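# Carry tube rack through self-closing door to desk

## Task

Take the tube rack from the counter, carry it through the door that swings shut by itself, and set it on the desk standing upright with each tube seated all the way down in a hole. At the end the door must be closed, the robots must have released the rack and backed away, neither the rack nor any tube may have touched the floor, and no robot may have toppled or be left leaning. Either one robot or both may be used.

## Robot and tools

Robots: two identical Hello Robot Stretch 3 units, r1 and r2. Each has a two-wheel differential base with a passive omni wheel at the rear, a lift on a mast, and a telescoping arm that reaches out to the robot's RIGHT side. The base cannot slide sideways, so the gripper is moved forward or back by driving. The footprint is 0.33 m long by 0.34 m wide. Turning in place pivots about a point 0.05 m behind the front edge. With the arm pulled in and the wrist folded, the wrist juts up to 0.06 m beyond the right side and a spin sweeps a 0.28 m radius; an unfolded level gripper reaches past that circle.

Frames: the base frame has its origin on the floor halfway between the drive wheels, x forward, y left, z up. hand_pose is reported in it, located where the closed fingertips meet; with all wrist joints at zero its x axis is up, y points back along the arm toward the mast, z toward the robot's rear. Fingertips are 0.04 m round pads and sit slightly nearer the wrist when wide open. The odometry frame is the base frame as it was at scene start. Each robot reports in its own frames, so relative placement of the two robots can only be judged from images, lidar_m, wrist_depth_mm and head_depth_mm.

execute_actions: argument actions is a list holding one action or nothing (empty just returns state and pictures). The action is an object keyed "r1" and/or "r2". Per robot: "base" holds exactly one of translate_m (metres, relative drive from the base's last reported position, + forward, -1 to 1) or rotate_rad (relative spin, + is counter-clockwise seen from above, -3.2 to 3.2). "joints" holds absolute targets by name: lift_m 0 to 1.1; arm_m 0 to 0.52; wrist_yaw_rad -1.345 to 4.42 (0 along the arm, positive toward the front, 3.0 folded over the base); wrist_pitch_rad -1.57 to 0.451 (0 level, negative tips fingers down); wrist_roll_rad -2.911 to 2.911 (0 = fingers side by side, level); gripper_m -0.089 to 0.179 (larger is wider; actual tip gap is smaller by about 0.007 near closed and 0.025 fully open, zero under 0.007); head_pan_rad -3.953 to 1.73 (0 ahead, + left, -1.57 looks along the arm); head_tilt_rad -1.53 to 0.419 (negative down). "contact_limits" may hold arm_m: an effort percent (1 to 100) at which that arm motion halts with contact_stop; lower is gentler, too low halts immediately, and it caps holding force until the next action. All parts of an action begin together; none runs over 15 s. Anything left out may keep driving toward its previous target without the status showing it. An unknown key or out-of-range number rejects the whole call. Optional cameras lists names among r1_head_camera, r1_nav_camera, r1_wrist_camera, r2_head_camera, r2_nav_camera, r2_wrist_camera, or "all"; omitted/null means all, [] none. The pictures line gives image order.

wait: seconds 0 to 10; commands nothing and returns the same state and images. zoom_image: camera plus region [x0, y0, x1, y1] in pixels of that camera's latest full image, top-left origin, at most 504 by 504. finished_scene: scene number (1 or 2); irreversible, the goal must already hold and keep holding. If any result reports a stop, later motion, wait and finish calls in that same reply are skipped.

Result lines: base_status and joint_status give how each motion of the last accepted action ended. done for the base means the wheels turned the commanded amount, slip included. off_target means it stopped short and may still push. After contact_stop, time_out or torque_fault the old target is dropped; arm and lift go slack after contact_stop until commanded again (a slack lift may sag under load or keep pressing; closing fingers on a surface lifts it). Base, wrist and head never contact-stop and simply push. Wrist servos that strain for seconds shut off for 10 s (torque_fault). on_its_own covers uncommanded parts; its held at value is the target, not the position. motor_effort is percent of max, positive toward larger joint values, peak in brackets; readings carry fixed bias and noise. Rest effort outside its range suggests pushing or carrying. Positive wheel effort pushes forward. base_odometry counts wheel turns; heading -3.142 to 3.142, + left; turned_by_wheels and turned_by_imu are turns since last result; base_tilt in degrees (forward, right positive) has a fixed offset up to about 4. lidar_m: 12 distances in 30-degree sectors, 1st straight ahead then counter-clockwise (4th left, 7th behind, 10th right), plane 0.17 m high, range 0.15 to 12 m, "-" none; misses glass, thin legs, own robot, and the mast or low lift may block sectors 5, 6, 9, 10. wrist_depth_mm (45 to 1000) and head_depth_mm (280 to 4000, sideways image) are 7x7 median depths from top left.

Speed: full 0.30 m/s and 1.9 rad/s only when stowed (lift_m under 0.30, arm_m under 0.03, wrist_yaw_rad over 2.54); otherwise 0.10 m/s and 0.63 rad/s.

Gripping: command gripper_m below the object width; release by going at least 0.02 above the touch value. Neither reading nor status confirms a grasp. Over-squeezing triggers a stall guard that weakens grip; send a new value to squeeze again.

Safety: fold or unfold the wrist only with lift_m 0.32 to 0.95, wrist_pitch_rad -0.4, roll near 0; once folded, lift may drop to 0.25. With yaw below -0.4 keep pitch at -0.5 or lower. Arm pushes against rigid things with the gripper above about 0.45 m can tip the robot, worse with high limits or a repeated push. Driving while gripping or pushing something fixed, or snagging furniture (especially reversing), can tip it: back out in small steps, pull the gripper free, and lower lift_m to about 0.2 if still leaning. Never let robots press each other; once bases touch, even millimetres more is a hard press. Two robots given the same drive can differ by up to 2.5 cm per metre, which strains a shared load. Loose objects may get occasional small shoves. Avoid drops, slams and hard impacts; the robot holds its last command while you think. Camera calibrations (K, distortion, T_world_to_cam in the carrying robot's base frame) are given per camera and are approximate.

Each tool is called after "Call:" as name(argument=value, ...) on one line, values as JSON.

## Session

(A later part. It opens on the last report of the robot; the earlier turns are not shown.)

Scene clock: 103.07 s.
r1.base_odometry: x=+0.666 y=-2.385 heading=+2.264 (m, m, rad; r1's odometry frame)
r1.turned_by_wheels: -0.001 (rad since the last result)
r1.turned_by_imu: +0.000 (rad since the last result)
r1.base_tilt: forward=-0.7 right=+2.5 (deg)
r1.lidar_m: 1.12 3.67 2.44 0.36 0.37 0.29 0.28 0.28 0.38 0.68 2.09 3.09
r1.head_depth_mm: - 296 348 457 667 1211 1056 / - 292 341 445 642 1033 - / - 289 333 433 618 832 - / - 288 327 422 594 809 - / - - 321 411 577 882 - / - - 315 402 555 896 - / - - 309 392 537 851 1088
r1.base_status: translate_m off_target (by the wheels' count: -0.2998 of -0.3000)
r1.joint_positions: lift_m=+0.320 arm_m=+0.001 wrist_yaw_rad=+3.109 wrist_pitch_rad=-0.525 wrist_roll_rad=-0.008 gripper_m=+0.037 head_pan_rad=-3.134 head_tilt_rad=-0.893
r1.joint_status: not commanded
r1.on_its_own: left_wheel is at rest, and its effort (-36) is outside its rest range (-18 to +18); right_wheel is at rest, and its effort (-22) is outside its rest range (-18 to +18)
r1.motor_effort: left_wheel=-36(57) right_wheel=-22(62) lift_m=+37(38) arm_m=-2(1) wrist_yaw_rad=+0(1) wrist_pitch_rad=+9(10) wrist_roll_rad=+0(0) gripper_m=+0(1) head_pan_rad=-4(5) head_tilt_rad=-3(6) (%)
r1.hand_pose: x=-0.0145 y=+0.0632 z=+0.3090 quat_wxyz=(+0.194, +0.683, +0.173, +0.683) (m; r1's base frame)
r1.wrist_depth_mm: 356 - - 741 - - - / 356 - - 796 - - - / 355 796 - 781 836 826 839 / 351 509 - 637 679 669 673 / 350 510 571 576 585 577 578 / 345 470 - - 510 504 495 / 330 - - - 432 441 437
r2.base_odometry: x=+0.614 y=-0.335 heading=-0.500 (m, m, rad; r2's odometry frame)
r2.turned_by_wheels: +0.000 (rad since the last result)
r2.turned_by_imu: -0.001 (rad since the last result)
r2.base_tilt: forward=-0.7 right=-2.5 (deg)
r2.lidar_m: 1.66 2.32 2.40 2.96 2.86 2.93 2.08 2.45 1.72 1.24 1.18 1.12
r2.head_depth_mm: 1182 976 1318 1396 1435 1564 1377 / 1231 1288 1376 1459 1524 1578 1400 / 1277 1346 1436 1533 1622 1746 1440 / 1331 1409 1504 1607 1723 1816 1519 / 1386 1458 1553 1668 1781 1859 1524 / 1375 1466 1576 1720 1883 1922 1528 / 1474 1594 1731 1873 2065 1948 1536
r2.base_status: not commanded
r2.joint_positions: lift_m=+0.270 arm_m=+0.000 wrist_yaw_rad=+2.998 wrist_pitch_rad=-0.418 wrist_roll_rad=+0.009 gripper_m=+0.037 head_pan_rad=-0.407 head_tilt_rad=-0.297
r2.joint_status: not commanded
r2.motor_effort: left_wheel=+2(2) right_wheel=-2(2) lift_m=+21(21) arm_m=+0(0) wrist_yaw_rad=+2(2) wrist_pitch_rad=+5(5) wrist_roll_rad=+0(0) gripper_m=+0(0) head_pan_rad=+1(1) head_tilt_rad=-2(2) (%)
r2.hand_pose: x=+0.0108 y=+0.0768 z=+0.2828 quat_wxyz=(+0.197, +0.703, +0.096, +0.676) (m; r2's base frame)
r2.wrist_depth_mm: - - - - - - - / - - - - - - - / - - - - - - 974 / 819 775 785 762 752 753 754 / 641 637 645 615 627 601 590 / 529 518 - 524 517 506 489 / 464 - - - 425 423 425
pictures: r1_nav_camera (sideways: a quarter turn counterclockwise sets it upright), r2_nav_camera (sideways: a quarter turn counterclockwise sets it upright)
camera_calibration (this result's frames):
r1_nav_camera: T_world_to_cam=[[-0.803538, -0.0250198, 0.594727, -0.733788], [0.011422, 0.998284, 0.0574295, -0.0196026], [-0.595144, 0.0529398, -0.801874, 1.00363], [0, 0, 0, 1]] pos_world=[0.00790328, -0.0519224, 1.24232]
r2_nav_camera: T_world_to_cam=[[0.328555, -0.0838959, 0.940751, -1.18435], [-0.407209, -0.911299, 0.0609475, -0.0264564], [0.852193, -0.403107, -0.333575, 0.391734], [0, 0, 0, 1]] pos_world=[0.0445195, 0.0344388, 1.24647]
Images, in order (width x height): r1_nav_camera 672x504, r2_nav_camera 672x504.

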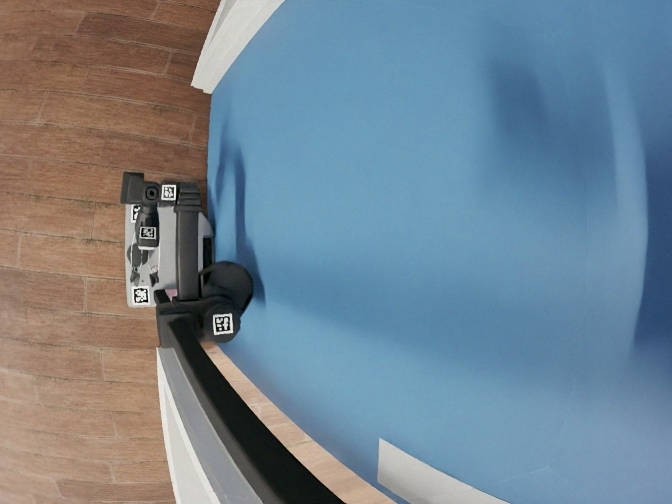

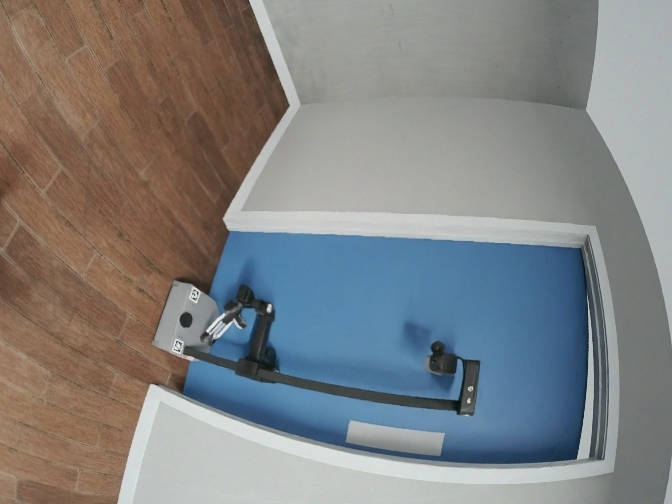

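It's opening. Continue.

Call:
execute_actions(actions=[{"r1":{"base":{"translate_m":-0.25}}}], cameras=["r1_nav_camera","r2_nav_camera"])

Scene clock: 107.73 s.
r1.base_odometry: x=+0.826 y=-2.578 heading=+2.264 (m, m, rad; r1's odometry frame)
r1.turned_by_wheels: +0.000 (rad since the last result)
r1.turned_by_imu: +0.001 (rad since the last result)
r1.base_tilt: forward=-0.7 right=+2.5 (deg)
r1.lidar_m: 1.37 3.10 0.37 0.38 2.38 0.35 0.27 0.27 0.29 0.42 2.06 3.08
r1.head_depth_mm: 312 384 502 1495 1387 1224 1071 / 298 353 449 620 1048 1239 - / 288 325 406 540 808 1241 - / - 305 370 477 675 924 - / - 292 339 429 583 858 - / - - 314 388 511 741 - / - - 299 355 456 629 998
r1.base_status: translate_m off_target (by the wheels' count: -0.2498 of -0.2500)
r1.joint_positions: lift_m=+0.320 arm_m=+0.001 wrist_yaw_rad=+3.109 wrist_pitch_rad=-0.525 wrist_roll_rad=-0.008 gripper_m=+0.037 head_pan_rad=-3.134 head_tilt_rad=-0.893
r1.joint_status: not commanded
r1.on_its_own: left_wheel is at rest, and its effort (-19) is outside its rest range (-18 to +18); right_wheel is at rest, and its effort (-38) is outside its rest range (-18 to +18)
r1.motor_effort: left_wheel=-19(37) right_wheel=-38(59) lift_m=+37(38) arm_m=-2(1) wrist_yaw_rad=-1(1) wrist_pitch_rad=+9(10) wrist_roll_rad=+0(0) gripper_m=+0(0) head_pan_rad=-3(3) head_tilt_rad=-4(3) (%)
r1.hand_pose: x=-0.0145 y=+0.0632 z=+0.3090 quat_wxyz=(+0.194, +0.683, +0.173, +0.683) (m; r1's base frame)
r1.wrist_depth_mm: - - - - 376 376 - / - - - - 413 961 - / 833 825 - 828 456 792 832 / 684 684 - 676 508 678 680 / 570 587 580 581 552 583 579 / 484 509 - - 515 495 499 / 424 - - - 428 441 440
r2.base_odometry: x=+0.614 y=-0.335 heading=-0.500 (m, m, rad; r2's odometry frame)
r2.turned_by_wheels: +0.000 (rad since the last result)
r2.turned_by_imu: -0.001 (rad since the last result)
r2.base_tilt: forward=-1.0 right=-2.4 (deg)
r2.lidar_m: 1.67 2.32 2.40 2.95 2.85 2.93 2.08 2.45 1.72 1.24 1.18 1.37
r2.head_depth_mm: 1395 1228 1565 1669 1734 1589 1520 / 1391 1476 1568 1682 1735 1676 1526 / 1397 1481 1580 1670 1800 1873 1530 / 1399 1486 1581 1693 1805 1898 1530 / 1409 1481 1571 1671 1763 1877 1532 / 1380 1474 1590 1717 1885 1914 1535 / 1487 1594 1722 1875 2052 1937 1537
r2.base_status: not commanded
r2.joint_positions: lift_m=+0.270 arm_m=+0.000 wrist_yaw_rad=+2.998 wrist_pitch_rad=-0.418 wrist_roll_rad=+0.009 gripper_m=+0.037 head_pan_rad=-0.407 head_tilt_rad=-0.297
r2.joint_status: not commanded
r2.motor_effort: left_wheel=+2(2) right_wheel=-2(2) lift_m=+21(21) arm_m=+0(0) wrist_yaw_rad=+2(2) wrist_pitch_rad=+6(5) wrist_roll_rad=+0(0) gripper_m=+1(0) head_pan_rad=+2(3) head_tilt_rad=-2(2) (%)
r2.hand_pose: x=+0.0108 y=+0.0768 z=+0.2828 quat_wxyz=(+0.197, +0.703, +0.096, +0.676) (m; r2's base frame)
r2.wrist_depth_mm: - - - - - - - / - - - - - - - / - - - - - 982 995 / 792 793 770 772 770 752 740 / 636 629 645 624 626 608 595 / 524 521 - 528 522 507 497 / 459 - - - 426 424 427
pictures: r1_nav_camera (sideways: a quarter turn counterclockwise sets it upright), r2_nav_camera (sideways: a quarter turn counterclockwise sets it upright)
camera_calibration (this result's frames):
r1_nav_camera: T_world_to_cam=[[-0.803538, -0.0250196, 0.594727, -0.733788], [0.0114222, 0.998284, 0.0574295, -0.0196026], [-0.595144, 0.0529399, -0.801874, 1.00363], [0, 0, 0, 1]] pos_world=[0.00790328, -0.0519224, 1.24232]
r2_nav_camera: T_world_to_cam=[[0.328555, -0.0838959, 0.940751, -1.18435], [-0.407209, -0.911299, 0.0609475, -0.0264564], [0.852193, -0.403107, -0.333575, 0.391735], [0, 0, 0, 1]] pos_world=[0.0445195, 0.0344389, 1.24647]
Images, in order (width x height): r1_nav_camera 672x504, r2_nav_camera 672x504.

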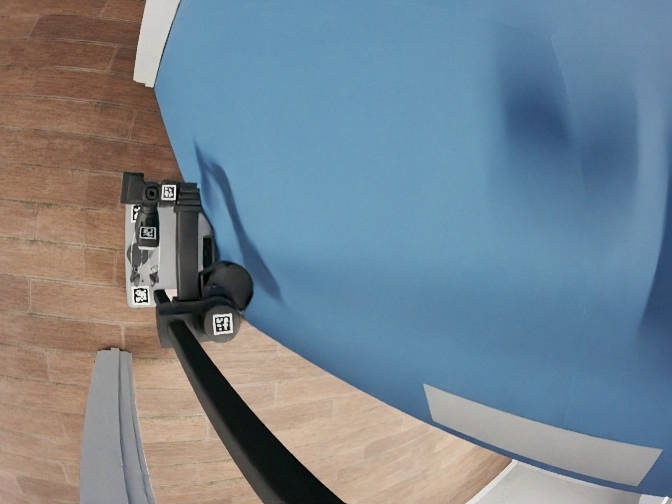

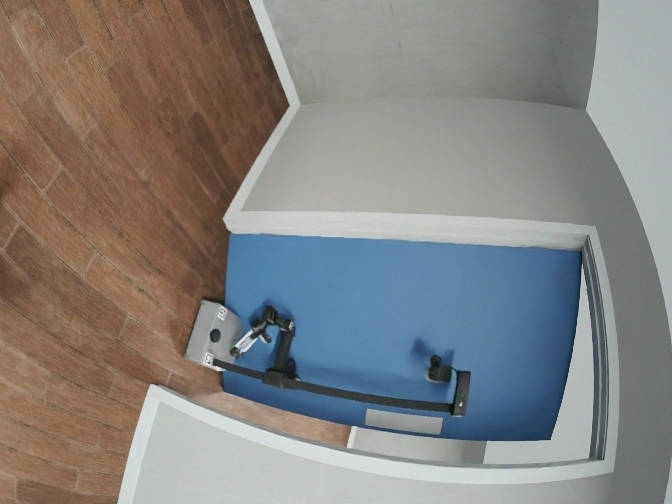

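Call:
execute_actions(actions=[{"r1":{"base":{"rotate_rad":0.2}}}], cameras=[])

Call:
execute_actions(actions=[{"r1":{"base":{"translate_m":-0.28}}}], cameras=["r1_nav_camera"])

Scene clock: 113.67 s.
r1.base_odometry: x=+0.826 y=-2.577 heading=+2.463 (m, m, rad; r1's odometry frame)
r1.turned_by_wheels: +0.199 (rad since the last result)
r1.turned_by_imu: +0.198 (rad since the last result)
r1.base_tilt: forward=-0.6 right=+2.5 (deg)
r1.lidar_m: 1.37 3.11 0.37 2.28 2.64 0.32 0.27 0.27 0.32 0.56 2.28 4.13
r1.head_depth_mm: - 322 409 559 911 1227 1076 / - 309 384 513 778 1200 - / - 301 362 475 693 996 - / - 292 342 442 623 851 - / - - 326 415 573 862 - / - - 311 389 522 795 - / - - 301 366 485 709 1070
r1.base_status: rotate_rad off_target (by the wheels' count: +0.1990 of +0.2000)
r1.joint_positions: lift_m=+0.320 arm_m=+0.001 wrist_yaw_rad=+3.109 wrist_pitch_rad=-0.525 wrist_roll_rad=-0.008 gripper_m=+0.037 head_pan_rad=-3.134 head_tilt_rad=-0.893
r1.joint_status: not commanded
r1.on_its_own: left_wheel is at rest, and its effort (-40) is outside its rest range (-18 to +18)
r1.motor_effort: left_wheel=-40(43) right_wheel=-7(32) lift_m=+38(37) arm_m=-2(2) wrist_yaw_rad=+0(1) wrist_pitch_rad=+10(10) wrist_roll_rad=+0(0) gripper_m=+0(1) head_pan_rad=-4(3) head_tilt_rad=-4(2) (%)
r1.hand_pose: x=-0.0145 y=+0.0632 z=+0.3090 quat_wxyz=(+0.194, +0.683, +0.173, +0.683) (m; r1's base frame)
r1.wrist_depth_mm: - - - - - 344 340 / - - - - - 379 939 / 450 832 - 821 765 415 829 / 432 681 - 671 640 464 684 / 413 575 578 572 535 544 576 / 398 512 - - 508 501 500 / 356 - - - 428 438 440
r2.base_odometry: x=+0.614 y=-0.335 heading=-0.500 (m, m, rad; r2's odometry frame)
r2.turned_by_wheels: +0.000 (rad since the last result)
r2.turned_by_imu: -0.001 (rad since the last result)
r2.base_tilt: forward=-0.9 right=-2.5 (deg)
r2.lidar_m: 1.67 2.32 2.40 2.95 2.86 2.94 2.08 2.45 1.72 1.24 1.18 1.36
r2.head_depth_mm: 1393 1444 1577 1673 1675 1608 1520 / 1393 1485 1572 1670 1749 1677 1528 / 1395 1494 1578 1680 1792 1869 1522 / 1401 1490 1584 1698 1829 1884 1533 / 1408 1473 1558 1661 1765 1869 1527 / 1377 1470 1590 1714 1869 1917 1542 / 1478 1596 1717 1863 2079 1959 1536
r2.base_status: not commanded
r2.joint_positions: lift_m=+0.270 arm_m=+0.000 wrist_yaw_rad=+2.998 wrist_pitch_rad=-0.418 wrist_roll_rad=+0.009 gripper_m=+0.037 head_pan_rad=-0.407 head_tilt_rad=-0.297
r2.joint_status: not commanded
r2.motor_effort: left_wheel=+3(2) right_wheel=-2(2) lift_m=+21(21) arm_m=+0(0) wrist_yaw_rad=+2(2) wrist_pitch_rad=+6(5) wrist_roll_rad=+0(0) gripper_m=+0(0) head_pan_rad=+2(1) head_tilt_rad=-2(2) (%)
r2.hand_pose: x=+0.0108 y=+0.0768 z=+0.2828 quat_wxyz=(+0.197, +0.703, +0.096, +0.676) (m; r2's base frame)
r2.wrist_depth_mm: - - - - - - - / - - - - - - - / - - - - - - 979 / 802 771 786 774 767 748 743 / 644 632 643 620 616 603 594 / 524 523 - 535 523 501 490 / 456 - - - 428 426 421
pictures: none
No camera images: the call's "cameras" was empty. Leave "cameras" out to get every camera's image.

Scene clock: 117.47 s.
r1.base_odometry: x=+1.044 y=-2.753 heading=+2.463 (m, m, rad; r1's odometry frame)
r1.turned_by_wheels: +0.000 (rad since the last result)
r1.turned_by_imu: +0.000 (rad since the last result)
r1.base_tilt: forward=-0.7 right=+2.5 (deg)
r1.lidar_m: 1.65 0.54 0.64 2.32 2.74 0.43 0.28 0.26 0.26 0.32 0.66 3.95
r1.head_depth_mm: 422 2180 1853 1576 1371 1229 1069 / 366 454 612 1539 1382 1241 - / 328 397 502 685 1097 1276 - / 301 349 429 555 787 1050 - / - 313 375 469 623 878 - / - 293 333 404 515 708 - / - - 301 356 440 573 812
r1.base_status: translate_m off_target (by the wheels' count: -0.2799 of -0.2800)
r1.joint_positions: lift_m=+0.320 arm_m=+0.001 wrist_yaw_rad=+3.109 wrist_pitch_rad=-0.525 wrist_roll_rad=-0.008 gripper_m=+0.037 head_pan_rad=-3.134 head_tilt_rad=-0.893
r1.joint_status: not commanded
r1.on_its_own: left_wheel is at rest, and its effort (-19) is outside its rest range (-18 to +18); right_wheel is at rest, and its effort (-20) is outside its rest range (-18 to +18)
r1.motor_effort: left_wheel=-19(41) right_wheel=-20(48) lift_m=+36(38) arm_m=-2(2) wrist_yaw_rad=-1(1) wrist_pitch_rad=+10(10) wrist_roll_rad=+0(0) gripper_m=-1(1) head_pan_rad=-4(4) head_tilt_rad=-4(3) (%)
r1.hand_pose: x=-0.0145 y=+0.0632 z=+0.3090 quat_wxyz=(+0.194, +0.683, +0.173, +0.683) (m; r1's base frame)
r1.wrist_depth_mm: - - - - - - 651 / - - - - - - 616 / 830 824 - 826 830 833 582 / 677 679 - 678 677 681 521 / 574 578 570 575 597 580 542 / 498 515 - - 515 501 499 / 446 - - - 428 441 442
r2.base_odometry: x=+0.614 y=-0.335 heading=-0.500 (m, m, rad; r2's odometry frame)
r2.turned_by_wheels: +0.000 (rad since the last result)
r2.turned_by_imu: -0.001 (rad since the last result)
r2.base_tilt: forward=-0.8 right=-2.5 (deg)
r2.lidar_m: 1.66 2.32 2.40 2.95 2.85 2.93 2.08 2.45 1.72 1.24 1.18 1.58
r2.head_depth_mm: 1662 1725 1906 2011 1975 1831 1520 / 1594 1700 1810 1947 1981 1854 1519 / 1525 1618 1715 1849 1984 1908 1529 / 1470 1552 1654 1753 1870 1928 1525 / 1411 1489 1585 1669 1799 1855 1539 / 1380 1469 1585 1709 1876 1908 1544 / 1480 1590 1727 1887 2072 1951 1545
r2.base_status: not commanded
r2.joint_positions: lift_m=+0.270 arm_m=+0.000 wrist_yaw_rad=+2.998 wrist_pitch_rad=-0.418 wrist_roll_rad=+0.009 gripper_m=+0.037 head_pan_rad=-0.407 head_tilt_rad=-0.297
r2.joint_status: not commanded
r2.motor_effort: left_wheel=+2(2) right_wheel=-2(2) lift_m=+21(21) arm_m=+0(0) wrist_yaw_rad=+2(2) wrist_pitch_rad=+5(5) wrist_roll_rad=+0(0) gripper_m=+1(0) head_pan_rad=+2(2) head_tilt_rad=-2(1) (%)
r2.hand_pose: x=+0.0108 y=+0.0768 z=+0.2828 quat_wxyz=(+0.197, +0.703, +0.096, +0.676) (m; r2's base frame)
r2.wrist_depth_mm: - - - - - - - / - - - - - - - / - - - - - - 989 / 812 789 790 797 762 771 739 / 639 637 650 617 618 597 596 / 521 520 - 525 521 504 492 / 459 - - - 425 428 430
pictures: r1_nav_camera (sideways: a quarter turn counterclockwise sets it upright)
camera_calibration (this result's frames):
r1_nav_camera: T_world_to_cam=[[-0.803538, -0.0250196, 0.594727, -0.733788], [0.0114222, 0.998284, 0.0574295, -0.0196026], [-0.595144, 0.0529399, -0.801874, 1.00363], [0, 0, 0, 1]] pos_world=[0.00790327, -0.0519224, 1.24232]
Images, in order (width x height): r1_nav_camera 672x504.

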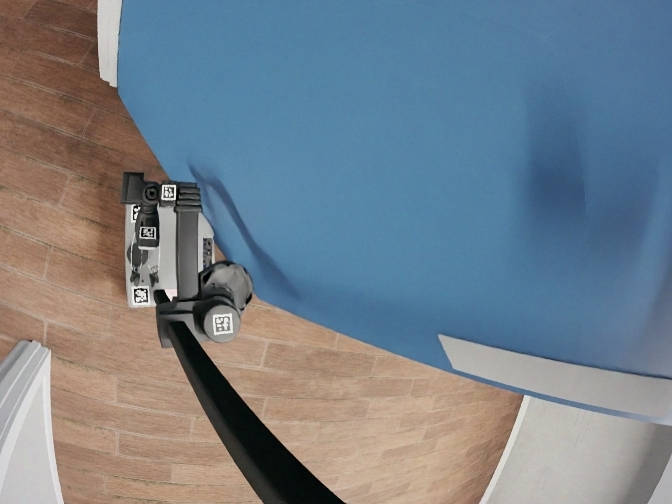

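Call:
execute_actions(actions=[{"r1":{"base":{"rotate_rad":0.55}}}], cameras=[])

Call:
execute_actions(actions=[{"r1":{"base":{"translate_m":-0.25}}}], cameras=["r1_nav_camera"])

Scene clock: 121.17 s.
r1.base_odometry: x=+1.043 y=-2.753 heading=+3.012 (m, m, rad; r1's odometry frame)
r1.turned_by_wheels: +0.549 (rad since the last result)
r1.turned_by_imu: +0.545 (rad since the last result)
r1.base_tilt: forward=-0.7 right=+2.5 (deg)
r1.lidar_m: 0.54 0.66 2.31 2.77 0.48 0.30 0.28 0.28 0.34 0.66 4.06 1.64
r1.head_depth_mm: - 305 376 504 763 1222 1071 / - 299 361 478 706 1170 - / - 294 346 453 654 907 - / - 290 334 431 606 826 - / - - 321 412 569 876 - / - - 311 392 534 833 - / - - 305 375 503 766 1093
r1.base_status: done
r1.joint_positions: lift_m=+0.320 arm_m=+0.001 wrist_yaw_rad=+3.109 wrist_pitch_rad=-0.525 wrist_roll_rad=-0.008 gripper_m=+0.037 head_pan_rad=-3.134 head_tilt_rad=-0.893
r1.joint_status: not commanded
r1.on_its_own: left_wheel is at rest, and its effort (-30) is outside its rest range (-18 to +18)
r1.motor_effort: left_wheel=-30(37) right_wheel=-11(14) lift_m=+37(37) arm_m=-1(2) wrist_yaw_rad=+0(0) wrist_pitch_rad=+9(10) wrist_roll_rad=+0(0) gripper_m=-1(0) head_pan_rad=-3(3) head_tilt_rad=-3(3) (%)
r1.hand_pose: x=-0.0145 y=+0.0632 z=+0.3090 quat_wxyz=(+0.194, +0.683, +0.173, +0.683) (m; r1's base frame)
r1.wrist_depth_mm: 411 - - - - - - / 402 - - - - - - / 393 823 - 831 822 840 844 / 386 667 - 680 680 689 683 / 373 547 577 574 596 572 578 / 374 499 - - 511 495 499 / 350 - - - 430 442 438
r2.base_odometry: x=+0.614 y=-0.335 heading=-0.500 (m, m, rad; r2's odometry frame)
r2.turned_by_wheels: +0.000 (rad since the last result)
r2.turned_by_imu: -0.001 (rad since the last result)
r2.base_tilt: forward=-0.8 right=-2.5 (deg)
r2.lidar_m: 1.67 2.31 2.39 2.96 2.86 2.93 2.08 2.46 1.72 1.24 1.18 1.59
r2.head_depth_mm: 1693 1748 1895 2016 2185 1844 1524 / 1611 1719 1838 1954 1971 1833 1525 / 1532 1621 1737 1856 2005 1931 1535 / 1475 1565 1649 1761 1889 1922 1532 / 1421 1486 1573 1666 1801 1865 1535 / 1383 1476 1576 1716 1863 1915 1537 / 1480 1592 1725 1882 2065 1968 1538
r2.base_status: not commanded
r2.joint_positions: lift_m=+0.270 arm_m=+0.000 wrist_yaw_rad=+2.998 wrist_pitch_rad=-0.418 wrist_roll_rad=+0.009 gripper_m=+0.037 head_pan_rad=-0.407 head_tilt_rad=-0.297
r2.joint_status: not commanded
r2.motor_effort: left_wheel=+2(2) right_wheel=-2(2) lift_m=+21(21) arm_m=+0(0) wrist_yaw_rad=+2(2) wrist_pitch_rad=+5(6) wrist_roll_rad=+0(0) gripper_m=+0(0) head_pan_rad=+2(2) head_tilt_rad=-1(2) (%)
r2.hand_pose: x=+0.0108 y=+0.0768 z=+0.2828 quat_wxyz=(+0.197, +0.703, +0.096, +0.676) (m; r2's base frame)
r2.wrist_depth_mm: - - - - - - - / - - - - - - - / - - - - - - - / 799 767 769 780 755 767 738 / 645 627 650 620 623 599 598 / 522 524 - 531 525 502 506 / 456 - - - 419 431 428
pictures: none
No camera images: the call's "cameras" was empty. Leave "cameras" out to get every camera's image.

Scene clock: 124.70 s.
r1.base_odometry: x=+1.291 y=-2.785 heading=+3.012 (m, m, rad; r1's odometry frame)
r1.turned_by_wheels: +0.000 (rad since the last result)
r1.turned_by_imu: +0.000 (rad since the last result)
r1.base_tilt: forward=-0.7 right=+2.5 (deg)
r1.lidar_m: 0.79 1.03 2.49 2.99 4.17 0.39 0.28 0.26 0.27 0.35 3.64 1.86
r1.head_depth_mm: 364 456 627 1583 1390 1224 1070 / 328 403 522 746 1341 1246 - / 302 359 453 610 940 1257 - / 289 325 398 517 734 990 - / - 300 356 448 604 872 - / - 288 322 395 509 718 - / - - 299 353 442 591 864
r1.base_status: done
r1.joint_positions: lift_m=+0.320 arm_m=+0.001 wrist_yaw_rad=+3.109 wrist_pitch_rad=-0.525 wrist_roll_rad=-0.008 gripper_m=+0.037 head_pan_rad=-3.134 head_tilt_rad=-0.893
r1.joint_status: not commanded
r1.motor_effort: left_wheel=-15(32) right_wheel=-14(44) lift_m=+36(37) arm_m=-2(1) wrist_yaw_rad=-1(1) wrist_pitch_rad=+10(10) wrist_roll_rad=+0(0) gripper_m=+0(0) head_pan_rad=-3(3) head_tilt_rad=-4(3) (%)
r1.hand_pose: x=-0.0145 y=+0.0632 z=+0.3090 quat_wxyz=(+0.194, +0.683, +0.173, +0.683) (m; r1's base frame)
r1.wrist_depth_mm: - - - - - - - / - - - - - - - / 833 831 - 813 835 820 824 / 675 671 - 674 683 679 684 / 575 572 571 574 592 576 572 / 495 509 - - 518 500 497 / 449 - - - 431 438 443
r2.base_odometry: x=+0.614 y=-0.335 heading=-0.500 (m, m, rad; r2's odometry frame)
r2.turned_by_wheels: +0.000 (rad since the last result)
r2.turned_by_imu: +0.000 (rad since the last result)
r2.base_tilt: forward=-0.8 right=-2.5 (deg)
r2.lidar_m: 1.67 2.32 2.39 2.96 2.85 2.93 2.08 2.46 1.72 1.24 1.18 1.58
r2.head_depth_mm: - - - 3702 2598 1915 1513 / 1980 2063 2294 2291 2144 1931 1525 / 1733 1858 1988 2106 2191 1927 1530 / 1558 1656 1745 1854 1973 1936 1535 / 1425 1498 1592 1679 1787 1883 1534 / 1380 1472 1593 1713 1872 1932 1530 / 1484 1592 1723 1884 2063 1952 1538
r2.base_status: not commanded
r2.joint_positions: lift_m=+0.270 arm_m=+0.000 wrist_yaw_rad=+2.998 wrist_pitch_rad=-0.418 wrist_roll_rad=+0.009 gripper_m=+0.037 head_pan_rad=-0.407 head_tilt_rad=-0.297
r2.joint_status: not commanded
r2.motor_effort: left_wheel=+2(3) right_wheel=-2(2) lift_m=+21(21) arm_m=+0(1) wrist_yaw_rad=+2(2) wrist_pitch_rad=+5(6) wrist_roll_rad=+0(0) gripper_m=+0(0) head_pan_rad=+2(1) head_tilt_rad=-2(2) (%)
r2.hand_pose: x=+0.0108 y=+0.0768 z=+0.2828 quat_wxyz=(+0.197, +0.703, +0.096, +0.676) (m; r2's base frame)
r2.wrist_depth_mm: - - - - - - - / - - - - - - - / - - - - - - 967 / 803 791 785 787 776 758 751 / 638 625 643 621 631 598 595 / 527 526 - 527 525 502 496 / 462 - - - 423 428 424
pictures: r1_nav_camera (sideways: a quarter turn counterclockwise sets it upright)
camera_calibration (this result's frames):
r1_nav_camera: T_world_to_cam=[[-0.803538, -0.0250196, 0.594727, -0.733788], [0.0114222, 0.998284, 0.0574295, -0.0196026], [-0.595144, 0.0529399, -0.801874, 1.00363], [0, 0, 0, 1]] pos_world=[0.00790327, -0.0519224, 1.24232]
Images, in order (width x height): r1_nav_camera 672x504.

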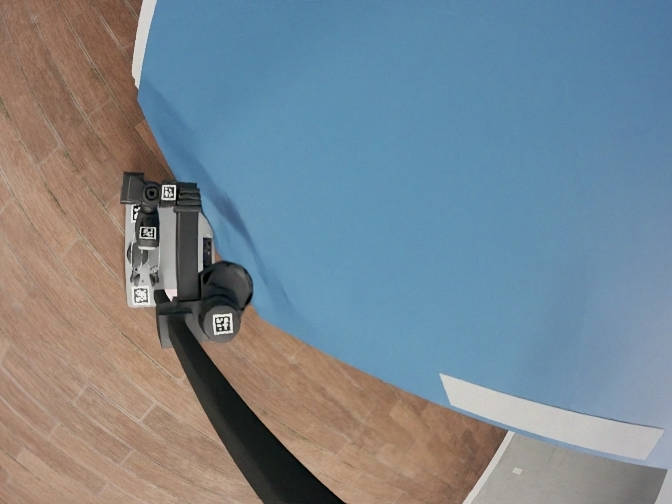

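Call:
execute_actions(actions=[{"r1":{"base":{"rotate_rad":0.3}}}], cameras=[])

Call:
execute_actions(actions=[{"r1":{"base":{"translate_m":-0.2},"joints":{"head_pan_rad":0.6,"head_tilt_rad":-0.4}}}], cameras=["r1_nav_camera","r1_head_camera","r2_nav_camera"])

Scene clock: 128.30 s.
r1.base_odometry: x=+1.291 y=-2.785 heading=-2.972 (m, m, rad; r1's odometry frame)
r1.turned_by_wheels: +0.299 (rad since the last result)
r1.turned_by_imu: +0.298 (rad since the last result)
r1.base_tilt: forward=-0.6 right=+2.5 (deg)
r1.lidar_m: 0.79 2.49 2.66 4.25 4.19 0.32 0.27 0.27 0.31 0.52 1.87 0.82
r1.head_depth_mm: 290 334 425 591 977 1225 1067 / - 316 396 535 818 1225 - / - 304 371 487 716 1052 - / - 296 348 449 633 865 - / - 288 328 416 571 857 - / - - 311 388 518 782 - / - - 300 363 476 685 1062
r1.base_status: done
r1.joint_positions: lift_m=+0.320 arm_m=+0.001 wrist_yaw_rad=+3.109 wrist_pitch_rad=-0.525 wrist_roll_rad=-0.008 gripper_m=+0.037 head_pan_rad=-3.134 head_tilt_rad=-0.893
r1.joint_status: not commanded
r1.on_its_own: left_wheel is at rest, and its effort (-23) is outside its rest range (-18 to +18)
r1.motor_effort: left_wheel=-23(31) right_wheel=-4(9) lift_m=+37(38) arm_m=-2(2) wrist_yaw_rad=-1(1) wrist_pitch_rad=+10(9) wrist_roll_rad=+0(0) gripper_m=+0(0) head_pan_rad=-3(3) head_tilt_rad=-3(4) (%)
r1.hand_pose: x=-0.0145 y=+0.0632 z=+0.3090 quat_wxyz=(+0.194, +0.683, +0.173, +0.683) (m; r1's base frame)
r1.wrist_depth_mm: - - - - - - - / - - - - - - - / 488 829 - 845 823 831 828 / 459 674 - 684 683 679 689 / 439 579 579 580 587 574 574 / 419 513 - - 516 499 502 / 367 - - - 425 443 438
r2.base_odometry: x=+0.614 y=-0.335 heading=-0.500 (m, m, rad; r2's odometry frame)
r2.turned_by_wheels: +0.000 (rad since the last result)
r2.turned_by_imu: +0.000 (rad since the last result)
r2.base_tilt: forward=-0.9 right=-2.4 (deg)
r2.lidar_m: 1.67 2.32 2.39 2.95 2.85 2.94 2.08 2.46 1.72 1.24 1.18 1.58
r2.head_depth_mm: - - - 3936 2594 1909 1515 / 2025 2069 2241 2128 2155 1911 1528 / 1758 1880 2005 2100 2186 1926 1519 / 1560 1652 1753 1860 1981 1928 1527 / 1436 1508 1585 1677 1784 1869 1523 / 1381 1468 1586 1717 1874 1927 1536 / 1481 1591 1725 1880 2050 1952 1542
r2.base_status: not commanded
r2.joint_positions: lift_m=+0.270 arm_m=+0.000 wrist_yaw_rad=+2.998 wrist_pitch_rad=-0.418 wrist_roll_rad=+0.009 gripper_m=+0.037 head_pan_rad=-0.407 head_tilt_rad=-0.297
r2.joint_status: not commanded
r2.motor_effort: left_wheel=+2(2) right_wheel=-2(2) lift_m=+21(21) arm_m=+0(0) wrist_yaw_rad=+2(2) wrist_pitch_rad=+5(5) wrist_roll_rad=+0(0) gripper_m=+0(0) head_pan_rad=+2(2) head_tilt_rad=-2(1) (%)
r2.hand_pose: x=+0.0108 y=+0.0768 z=+0.2828 quat_wxyz=(+0.197, +0.703, +0.096, +0.676) (m; r2's base frame)
r2.wrist_depth_mm: - - - - - - - / - - - - - - - / - - - - - - 995 / 817 797 774 776 748 763 735 / 634 641 644 617 622 604 602 / 530 524 - 527 523 500 498 / 456 - - - 419 432 430
pictures: none
No camera images: the call's "cameras" was empty. Leave "cameras" out to get every camera's image.

Scene clock: 131.30 s.
r1.base_odometry: x=+1.488 y=-2.751 heading=-2.972 (m, m, rad; r1's odometry frame)
r1.turned_by_wheels: +0.000 (rad since the last result)
r1.turned_by_imu: +0.000 (rad since the last result)
r1.base_tilt: forward=-0.7 right=+2.5 (deg)
r1.lidar_m: 0.99 2.66 2.85 4.17 4.12 0.41 0.28 0.26 0.26 0.34 4.70 2.01
r1.head_depth_mm: 2092 2093 2065 2019 1878 1579 1292 / 2766 2948 3219 2740 2050 1580 1311 / 2768 3031 3271 2892 2038 1596 1310 / 2807 2977 2644 2874 2069 1596 1310 / 2847 2994 2711 2867 2064 1599 1310 / 2878 3037 2743 2906 2066 1609 1322 / 2904 3023 2765 2935 2079 1618 1325
r1.base_status: done
r1.joint_positions: lift_m=+0.320 arm_m=+0.001 wrist_yaw_rad=+3.109 wrist_pitch_rad=-0.525 wrist_roll_rad=-0.008 gripper_m=+0.037 head_pan_rad=+0.593 head_tilt_rad=-0.408
r1.joint_status: all done
r1.motor_effort: left_wheel=-11(24) right_wheel=-7(34) lift_m=+38(37) arm_m=-2(2) wrist_yaw_rad=+0(1) wrist_pitch_rad=+10(9) wrist_roll_rad=+0(0) gripper_m=-1(1) head_pan_rad=+5(53) head_tilt_rad=+3(28) (%)
r1.hand_pose: x=-0.0145 y=+0.0632 z=+0.3090 quat_wxyz=(+0.194, +0.683, +0.173, +0.683) (m; r1's base frame)
r1.wrist_depth_mm: - - - - - - - / - - - - - - - / 821 829 - 832 830 839 828 / 675 675 - 689 678 684 679 / 573 574 575 586 600 576 568 / 495 509 - - 515 498 500 / 449 - - - 430 439 438
r2.base_odometry: x=+0.614 y=-0.335 heading=-0.500 (m, m, rad; r2's odometry frame)
r2.turned_by_wheels: +0.000 (rad since the last result)
r2.turned_by_imu: +0.000 (rad since the last result)
r2.base_tilt: forward=-0.8 right=-2.4 (deg)
r2.lidar_m: 1.67 2.32 2.39 2.95 2.85 2.94 2.08 2.45 1.72 1.24 1.18 1.58
r2.head_depth_mm: - - - - 2580 1912 1525 / - - - 3744 2508 1904 1522 / 2267 2373 - 2421 2245 1917 1522 / 1729 1814 1925 2040 2165 1941 1535 / 1444 1511 1602 1691 1788 1868 1529 / 1378 1466 1595 1705 1861 1907 1539 / 1471 1606 1733 1877 2068 1938 1539
r2.base_status: not commanded
r2.joint_positions: lift_m=+0.270 arm_m=+0.000 wrist_yaw_rad=+2.998 wrist_pitch_rad=-0.418 wrist_roll_rad=+0.009 gripper_m=+0.037 head_pan_rad=-0.407 head_tilt_rad=-0.297
r2.joint_status: not commanded
r2.motor_effort: left_wheel=+3(2) right_wheel=-2(2) lift_m=+21(21) arm_m=+0(0) wrist_yaw_rad=+2(2) wrist_pitch_rad=+5(5) wrist_roll_rad=+0(0) gripper_m=+0(0) head_pan_rad=+1(2) head_tilt_rad=-2(1) (%)
r2.hand_pose: x=+0.0108 y=+0.0768 z=+0.2828 quat_wxyz=(+0.197, +0.703, +0.096, +0.676) (m; r2's base frame)
r2.wrist_depth_mm: - - - - - - - / - - - - - - - / - - - - - 987 1000 / 816 789 792 776 772 755 765 / 634 629 641 626 624 601 593 / 528 514 - 535 524 498 496 / 462 - - - 419 431 429
pictures: r1_head_camera (sideways: a quarter turn clockwise sets it upright), r1_nav_camera (sideways: a quarter turn counterclockwise sets it upright), r2_nav_camera (sideways: a quarter turn counterclockwise sets it upright)
camera_calibration (this result's frames):
r1_head_camera: T_world_to_cam=[[-0.396503, -0.200625, -0.895843, 1.18963], [-0.503012, 0.863787, 0.0291891, -0.0338681], [0.767961, 0.462193, -0.443411, 0.528961], [0, 0, 0, 1]] pos_world=[0.0484345, 0.0234418, 1.30126]
r1_nav_camera: T_world_to_cam=[[0.348671, 0.25808, 0.901013, -1.14005], [0.521817, -0.852017, 0.0421144, -0.00280946], [0.778547, 0.45548, -0.431744, 0.513783], [0, 0, 0, 1]] pos_world=[-0.0010367, 0.0578114, 1.24914]
r2_nav_camera: T_world_to_cam=[[0.328555, -0.0838959, 0.940751, -1.18435], [-0.407209, -0.911299, 0.0609475, -0.0264564], [0.852193, -0.403107, -0.333575, 0.391735], [0, 0, 0, 1]] pos_world=[0.0445195, 0.0344388, 1.24647]
Images, in order (width x height): r1_head_camera 896x504, r1_nav_camera 672x504, r2_nav_camera 672x504.

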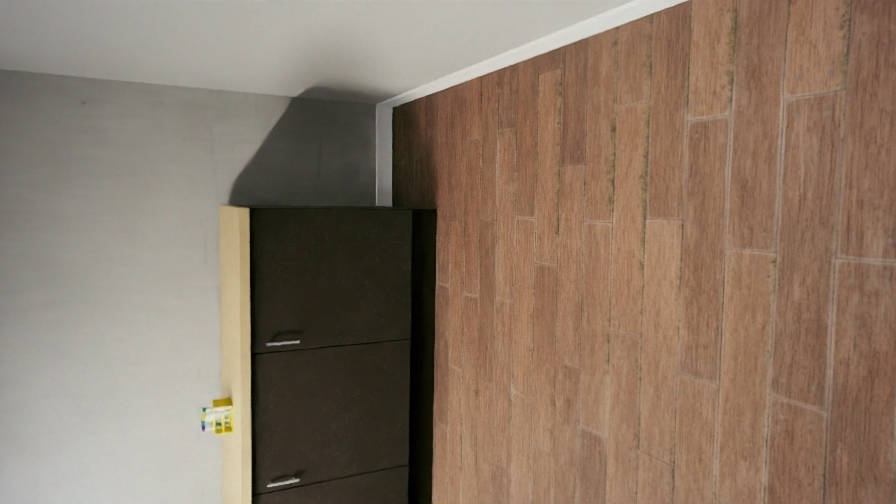

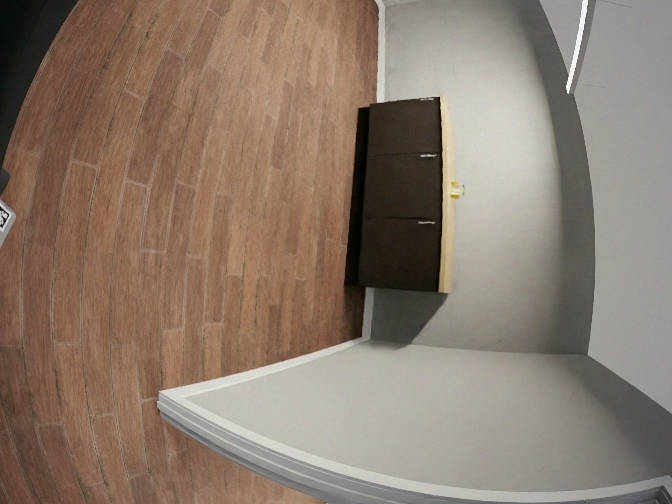

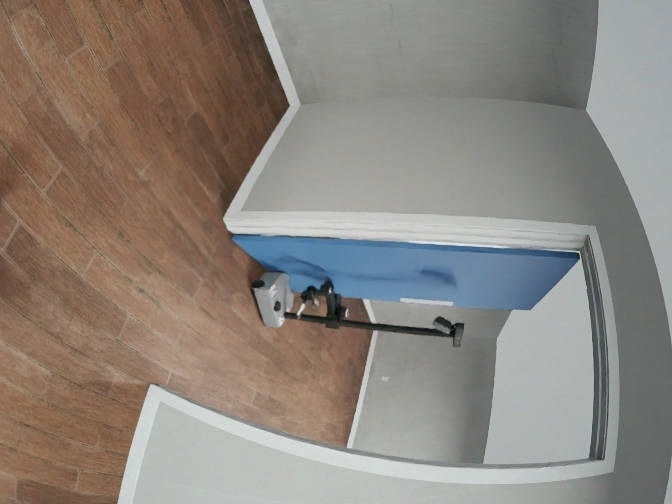

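Call:
execute_actions(actions=[{"r1":{"base":{"rotate_rad":0.35}},"r2":{"base":{"rotate_rad":-0.35}}}], cameras=[])

Call:
execute_actions(actions=[{"r1":{"base":{"translate_m":-0.2},"joints":{"head_pan_rad":-0.5}},"r2":{"base":{"translate_m":0.62},"joints":{"head_pan_rad":-0.7,"head_tilt_rad":-0.6}}}], cameras=["r1_nav_camera","r2_head_camera","r2_nav_camera"])

Scene clock: 135.43 s.
r1.base_odometry: x=+1.488 y=-2.751 heading=-2.622 (m, m, rad; r1's odometry frame)
r1.turned_by_wheels: +0.350 (rad since the last result)
r1.turned_by_imu: +0.349 (rad since the last result)
r1.base_tilt: forward=-0.7 right=+2.5 (deg)
r1.lidar_m: 1.57 2.71 4.30 4.08 2.35 0.33 0.27 0.27 0.31 0.51 2.01 0.99
r1.head_depth_mm: 2692 2849 2562 2695 2034 1587 1299 / 2815 3002 2669 2797 2070 1589 1310 / 2923 3084 2762 2888 2040 1596 1308 / 3042 3252 2962 2857 2048 1593 1313 / 3152 3425 3178 2928 2066 1593 1313 / 3347 3649 - 2924 2084 1610 1318 / 3499 3868 - 2920 2103 1609 1323
r1.base_status: done
r1.joint_positions: lift_m=+0.320 arm_m=+0.001 wrist_yaw_rad=+3.109 wrist_pitch_rad=-0.525 wrist_roll_rad=-0.008 gripper_m=+0.037 head_pan_rad=+0.593 head_tilt_rad=-0.408
r1.joint_status: not commanded
r1.motor_effort: left_wheel=-16(23) right_wheel=-1(10) lift_m=+37(38) arm_m=-2(2) wrist_yaw_rad=+0(1) wrist_pitch_rad=+10(10) wrist_roll_rad=+0(0) gripper_m=-1(0) head_pan_rad=+5(5) head_tilt_rad=+3(3) (%)
r1.hand_pose: x=-0.0145 y=+0.0632 z=+0.3090 quat_wxyz=(+0.194, +0.683, +0.173, +0.683) (m; r1's base frame)
r1.wrist_depth_mm: - - - - - - - / - - - - - - - / 495 828 - 842 827 834 821 / 470 676 - 682 688 672 676 / 443 576 570 578 605 580 575 / 421 512 - - 517 499 498 / 371 - - - 429 445 440
r2.base_odometry: x=+0.614 y=-0.335 heading=-0.850 (m, m, rad; r2's odometry frame)
r2.turned_by_wheels: -0.350 (rad since the last result)
r2.turned_by_imu: -0.343 (rad since the last result)
r2.base_tilt: forward=-0.9 right=-2.4 (deg)
r2.lidar_m: 1.58 2.06 2.32 2.56 2.86 2.84 3.02 2.09 2.11 1.48 1.20 1.18
r2.head_depth_mm: 974 1030 1092 1166 1248 1326 1412 / - - 1197 1209 1293 1385 1447 / - - - - 2618 1924 1523 / - - - - 2590 1928 1527 / - - - - 2592 1922 1535 / - - - 2281 2200 1942 1535 / 2159 2152 2138 2128 2116 1873 1541
r2.base_status: done
r2.joint_positions: lift_m=+0.270 arm_m=+0.000 wrist_yaw_rad=+2.998 wrist_pitch_rad=-0.418 wrist_roll_rad=+0.009 gripper_m=+0.037 head_pan_rad=-0.407 head_tilt_rad=-0.297
r2.joint_status: not commanded
r2.motor_effort: left_wheel=+3(8) right_wheel=-2(6) lift_m=+21(21) arm_m=+0(0) wrist_yaw_rad=+2(2) wrist_pitch_rad=+5(6) wrist_roll_rad=+0(0) gripper_m=+0(0) head_pan_rad=+1(2) head_tilt_rad=-1(2) (%)
r2.hand_pose: x=+0.0108 y=+0.0768 z=+0.2828 quat_wxyz=(+0.197, +0.703, +0.096, +0.676) (m; r2's base frame)
r2.wrist_depth_mm: - - - - - - - / - - - - - - - / - - - - - - 993 / 800 773 791 778 760 751 734 / 644 634 650 618 622 601 588 / 526 527 - 530 516 498 497 / 460 - - - 422 429 428
pictures: none
No camera images: the call's "cameras" was empty. Leave "cameras" out to get every camera's image.

Scene clock: 142.30 s.
r1.base_odometry: x=+1.566 y=-2.707 heading=-2.671 (m, m, rad; r1's odometry frame)
r1.turned_by_wheels: -0.048 (rad since the last result)
r1.turned_by_imu: -0.008 (rad since the last result)
r1.base_tilt: forward=-0.6 right=+2.5 (deg)
r1.lidar_m: 1.56 2.78 4.35 4.08 2.26 0.35 0.27 0.27 0.29 0.41 1.45 1.05
r1.head_depth_mm: - - - 2846 1977 1595 1300 / - - - 2900 2058 1596 1299 / - - - 2916 2070 1598 1310 / 3718 3834 3866 2619 1909 1499 1312 / 865 939 1031 1151 1309 1472 1315 / 946 1071 1213 1425 1687 1619 1318 / 1133 1303 1531 1856 2013 1628 1326
r1.base_status: translate_m time_out (by the wheels' count: -0.0902 of -0.2000)
r1.joint_positions: lift_m=+0.320 arm_m=+0.001 wrist_yaw_rad=+3.109 wrist_pitch_rad=-0.525 wrist_roll_rad=-0.008 gripper_m=+0.037 head_pan_rad=-0.494 head_tilt_rad=-0.403
r1.joint_status: all done
r1.motor_effort: left_wheel=-7(87) right_wheel=-7(100) lift_m=+34(37) arm_m=-2(2) wrist_yaw_rad=-1(2) wrist_pitch_rad=+10(11) wrist_roll_rad=+0(0) gripper_m=+0(0) head_pan_rad=-4(54) head_tilt_rad=+1(2) (%)
r1.hand_pose: x=-0.0144 y=+0.0632 z=+0.3091 quat_wxyz=(+0.194, +0.683, +0.173, +0.683) (m; r1's base frame)
r1.wrist_depth_mm: - - - - - - - / - - - - - - - / 820 836 - 831 835 823 830 / 688 680 - 671 684 682 683 / 542 577 581 573 589 577 570 / 487 512 - - 513 492 495 / 425 - - - 435 438 440
r2.base_odometry: x=+1.024 y=-0.801 heading=-0.849 (m, m, rad; r2's odometry frame)
r2.turned_by_wheels: +0.000 (rad since the last result)
r2.turned_by_imu: +0.002 (rad since the last result)
r2.base_tilt: forward=-0.9 right=-2.3 (deg)
r2.lidar_m: 0.96 1.23 1.93 2.12 3.33 3.32 3.53 2.62 1.75 0.89 0.80 1.45
r2.head_depth_mm: - - 3009 1019 1049 1188 1250 / - - 3005 2229 1759 1428 1250 / - - 3035 2229 1771 1470 1250 / - - 3016 2231 1749 1465 1247 / - - 3021 2233 1760 1463 1252 / - - 3005 2221 1759 1458 1242 / - - 2996 2236 1698 1461 1248
r2.base_status: done
r2.joint_positions: lift_m=+0.270 arm_m=+0.000 wrist_yaw_rad=+2.998 wrist_pitch_rad=-0.418 wrist_roll_rad=+0.009 gripper_m=+0.037 head_pan_rad=-0.693 head_tilt_rad=-0.593
r2.joint_status: all done
r2.motor_effort: left_wheel=+2(8) right_wheel=-2(5) lift_m=+21(21) arm_m=+1(0) wrist_yaw_rad=+2(2) wrist_pitch_rad=+6(5) wrist_roll_rad=+0(0) gripper_m=+0(0) head_pan_rad=-3(21) head_tilt_rad=-4(32) (%)
r2.hand_pose: x=+0.0108 y=+0.0768 z=+0.2828 quat_wxyz=(+0.197, +0.703, +0.096, +0.676) (m; r2's base frame)
r2.wrist_depth_mm: - - - - - - - / - - - - - - - / - - - - - - 995 / 817 780 779 772 785 762 745 / 630 637 647 606 616 598 600 / 530 511 - 521 520 507 494 / 460 - - - 422 428 424
pictures: r1_nav_camera (sideways: a quarter turn counterclockwise sets it upright), r2_head_camera (sideways: a quarter turn clockwise sets it upright), r2_nav_camera (sideways: a quarter turn counterclockwise sets it upright)
camera_calibration (this result's frames):
r1_nav_camera: T_world_to_cam=[[0.387129, -0.186558, 0.902955, -1.14282], [-0.5114, -0.85832, 0.0419192, 0.00374706], [0.767204, -0.477999, -0.427686, 0.508572], [0, 0, 0, 1]] pos_world=[0.0541551, 0.0331115, 1.24926]
r2_head_camera: T_world_to_cam=[[-0.448127, 0.412164, -0.793286, 1.06045], [0.681493, 0.731809, -0.00475223, -0.000162491], [0.578575, -0.542749, -0.60883, 0.750912], [0, 0, 0, 1]] pos_world=[0.0408655, -0.0294021, 1.29841]
r2_nav_camera: T_world_to_cam=[[0.491363, -0.339119, 0.802223, -1.00466], [-0.633659, -0.771112, 0.0621497, -0.0266163], [0.597527, -0.538874, -0.593781, 0.731868], [0, 0, 0, 1]] pos_world=[0.0394765, 0.0331607, 1.24219]
Images, in order (width x height): r1_nav_camera 672x504, r2_head_camera 896x504, r2_nav_camera 672x504.

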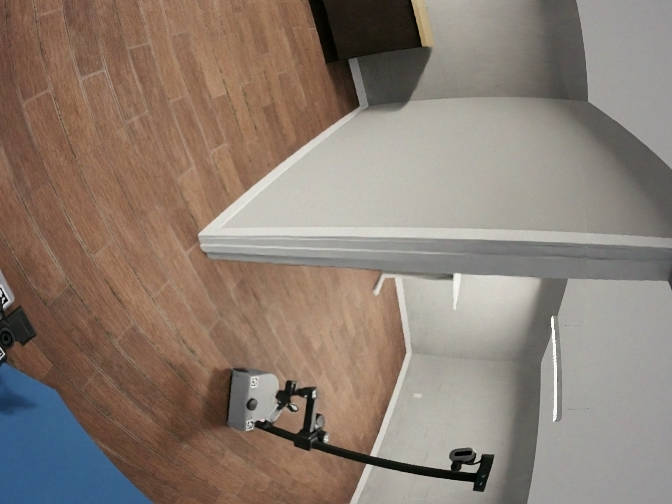

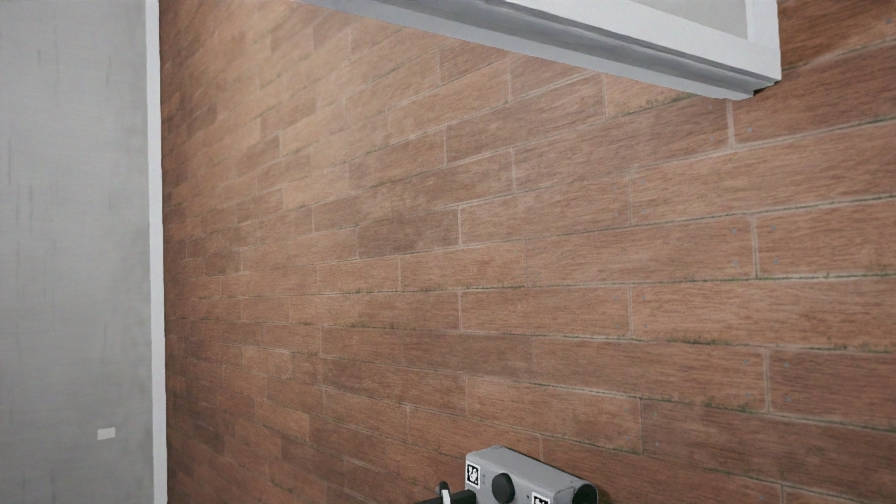

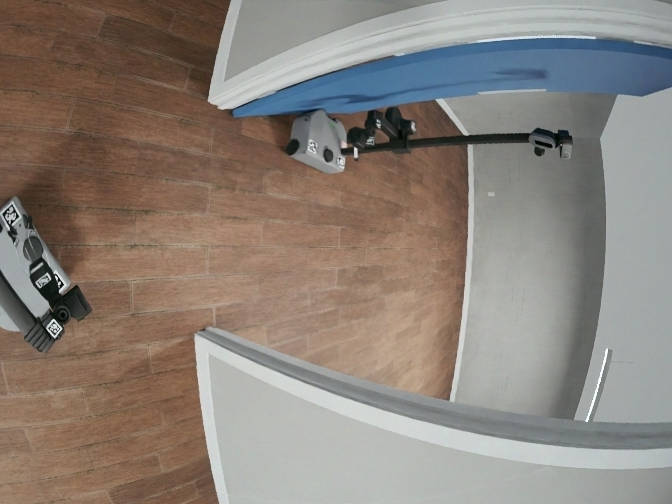

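Call:
execute_actions(actions=[{"r2":{"base":{"rotate_rad":-0.64},"joints":{"head_pan_rad":0}}}], cameras=[])

Call:
execute_actions(actions=[{"r2":{"base":{"translate_m":0.7}}}], cameras=["r2_nav_camera"])

Scene clock: 150.33 s.
r1.base_odometry: x=+1.566 y=-2.707 heading=-2.671 (m, m, rad; r1's odometry frame)
r1.turned_by_wheels: +0.000 (rad since the last result)
r1.turned_by_imu: +0.001 (rad since the last result)
r1.base_tilt: forward=-0.7 right=+2.5 (deg)
r1.lidar_m: 1.56 2.78 4.35 4.08 2.25 0.36 0.27 0.27 0.28 0.41 1.46 1.05
r1.head_depth_mm: - - - 2903 2033 1589 1305 / - - - 2865 2041 1586 1297 / - - - 2883 2067 1592 1323 / 3776 3868 3768 2589 1897 1497 1304 / 867 936 1021 1158 1322 1473 1325 / 949 1067 1215 1420 1701 1617 1314 / 1124 1302 1531 1853 2011 1619 1320
r1.base_status: not commanded
r1.joint_positions: lift_m=+0.320 arm_m=+0.001 wrist_yaw_rad=+3.109 wrist_pitch_rad=-0.525 wrist_roll_rad=-0.008 gripper_m=+0.037 head_pan_rad=-0.494 head_tilt_rad=-0.403
r1.joint_status: not commanded
r1.motor_effort: left_wheel=-7(7) right_wheel=-7(7) lift_m=+34(35) arm_m=-2(1) wrist_yaw_rad=-1(0) wrist_pitch_rad=+10(10) wrist_roll_rad=+0(0) gripper_m=+0(0) head_pan_rad=-4(4) head_tilt_rad=+1(1) (%)
r1.hand_pose: x=-0.0144 y=+0.0632 z=+0.3091 quat_wxyz=(+0.194, +0.683, +0.173, +0.683) (m; r1's base frame)
r1.wrist_depth_mm: - - - - - - - / - - - - - - - / 831 832 - 826 830 814 832 / 682 687 - 686 683 686 675 / 534 578 574 577 595 576 579 / 483 515 - - 512 502 499 / 429 - - - 431 441 441
r2.base_odometry: x=+1.024 y=-0.801 heading=-1.489 (m, m, rad; r2's odometry frame)
r2.turned_by_wheels: -0.640 (rad since the last result)
r2.turned_by_imu: -0.627 (rad since the last result)
r2.base_tilt: forward=-0.9 right=-2.5 (deg)
r2.lidar_m: 5.48 0.97 1.07 1.93 2.03 2.89 3.32 3.51 2.61 2.35 0.97 0.80
r2.head_depth_mm: - - 2979 2201 1124 1199 1245 / - - 2998 2210 1765 1459 1249 / - - 3003 2214 1764 1464 1251 / - - 3020 2211 1771 1457 1248 / - - 2993 2234 1765 1467 1253 / - - 3010 2209 1763 1462 1255 / - - 2983 1826 1691 1461 1238
r2.base_status: done
r2.joint_positions: lift_m=+0.270 arm_m=+0.000 wrist_yaw_rad=+2.998 wrist_pitch_rad=-0.418 wrist_roll_rad=+0.009 gripper_m=+0.037 head_pan_rad=-0.007 head_tilt_rad=-0.593
r2.joint_status: all done
r2.motor_effort: left_wheel=+2(8) right_wheel=-2(6) lift_m=+21(21) arm_m=+0(0) wrist_yaw_rad=+2(2) wrist_pitch_rad=+6(5) wrist_roll_rad=+0(0) gripper_m=+0(1) head_pan_rad=+1(29) head_tilt_rad=-4(5) (%)
r2.hand_pose: x=+0.0108 y=+0.0768 z=+0.2828 quat_wxyz=(+0.197, +0.703, +0.096, +0.676) (m; r2's base frame)
r2.wrist_depth_mm: - - - - - - 755 / - - - - - - 799 / - - - - - 963 889 / 825 777 785 773 762 750 731 / 642 629 646 618 628 609 595 / 526 528 - 533 528 502 490 / 461 - - - 423 429 424
pictures: none
No camera images: the call's "cameras" was empty. Leave "cameras" out to get every camera's image.

Scene clock: 154.37 s.
r1.base_odometry: x=+1.566 y=-2.707 heading=-2.671 (m, m, rad; r1's odometry frame)
r1.turned_by_wheels: +0.000 (rad since the last result)
r1.turned_by_imu: +0.001 (rad since the last result)
r1.base_tilt: forward=-0.7 right=+2.5 (deg)
r1.lidar_m: 1.56 2.78 4.35 4.08 2.26 0.35 0.27 0.27 0.28 0.41 0.82 1.05
r1.head_depth_mm: 647 720 - 2815 2050 1089 1121 / - - - 2873 2055 1311 1179 / - - - 2919 2070 1468 1267 / 3680 3837 3810 2598 1899 1488 1308 / 866 936 1025 1151 1313 1488 1324 / 949 1064 1212 1407 1674 1621 1314 / 1120 1295 1535 1868 2022 1614 1324
r1.base_status: not commanded
r1.joint_positions: lift_m=+0.320 arm_m=+0.001 wrist_yaw_rad=+3.109 wrist_pitch_rad=-0.525 wrist_roll_rad=-0.008 gripper_m=+0.037 head_pan_rad=-0.494 head_tilt_rad=-0.403
r1.joint_status: not commanded
r1.motor_effort: left_wheel=-7(7) right_wheel=-7(7) lift_m=+35(35) arm_m=-2(2) wrist_yaw_rad=-1(0) wrist_pitch_rad=+10(10) wrist_roll_rad=+0(0) gripper_m=+0(1) head_pan_rad=-3(4) head_tilt_rad=+1(1) (%)
r1.hand_pose: x=-0.0144 y=+0.0632 z=+0.3091 quat_wxyz=(+0.194, +0.683, +0.173, +0.683) (m; r1's base frame)
r1.wrist_depth_mm: - - - - - - - / - - - - - - - / 832 831 - 827 835 831 829 / 676 683 - 683 683 688 688 / 546 578 575 579 593 583 576 / 483 514 - - 515 499 500 / 426 - - - 431 442 440
r2.base_odometry: x=+1.081 y=-1.499 heading=-1.489 (m, m, rad; r2's odometry frame)
r2.turned_by_wheels: +0.000 (rad since the last result)
r2.turned_by_imu: +0.002 (rad since the last result)
r2.base_tilt: forward=-1.0 right=-2.4 (deg)
r2.lidar_m: 4.76 0.82 0.60 0.61 2.00 2.84 4.00 3.89 2.50 0.40 0.43 4.37
r2.head_depth_mm: - - 3026 2220 1770 1464 1243 / - - 3004 2223 1764 1447 1251 / - - 3004 2221 1759 1458 1253 / - - 2979 2219 1758 1458 1249 / - - 3046 2214 1766 1458 1238 / - - 3012 2229 1765 1459 1247 / - - 3014 2222 1774 1395 1243
r2.base_status: done
r2.joint_positions: lift_m=+0.270 arm_m=+0.000 wrist_yaw_rad=+2.998 wrist_pitch_rad=-0.418 wrist_roll_rad=+0.009 gripper_m=+0.037 head_pan_rad=-0.007 head_tilt_rad=-0.594
r2.joint_status: not commanded
r2.motor_effort: left_wheel=+2(9) right_wheel=-2(5) lift_m=+21(21) arm_m=+0(0) wrist_yaw_rad=+2(2) wrist_pitch_rad=+6(5) wrist_roll_rad=+0(0) gripper_m=+1(0) head_pan_rad=+2(2) head_tilt_rad=-4(4) (%)
r2.hand_pose: x=+0.0108 y=+0.0768 z=+0.2828 quat_wxyz=(+0.197, +0.703, +0.096, +0.676) (m; r2's base frame)
r2.wrist_depth_mm: - - - 613 615 728 892 / - - - 670 702 795 909 / - - - 740 755 836 635 / 802 769 791 755 748 740 675 / 644 634 648 619 614 609 591 / 523 525 - 531 525 508 496 / 457 - - - 422 429 428
pictures: r2_nav_camera (sideways: a quarter turn counterclockwise sets it upright)
camera_calibration (this result's frames):
r2_nav_camera: T_world_to_cam=[[0.595516, 0.0488668, 0.801856, -1.00482], [-0.00178051, -0.998065, 0.0621465, -0.0304666], [0.803341, -0.038437, -0.594277, 0.731257], [0, 0, 0, 1]] pos_world=[0.0108821, 0.0468019, 1.24218]
Images, in order (width x height): r2_nav_camera 672x504.

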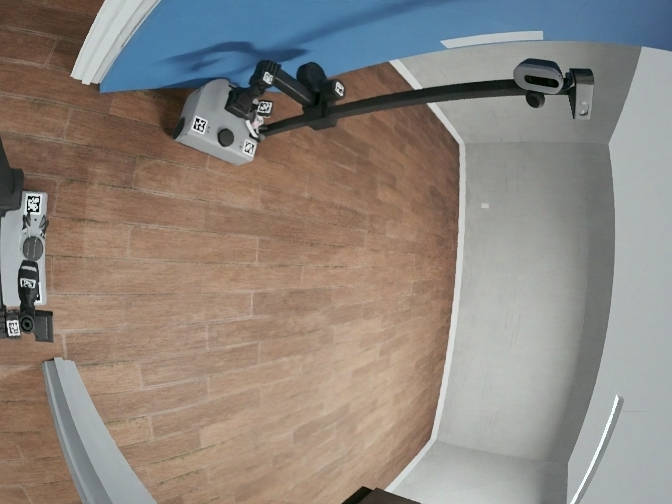

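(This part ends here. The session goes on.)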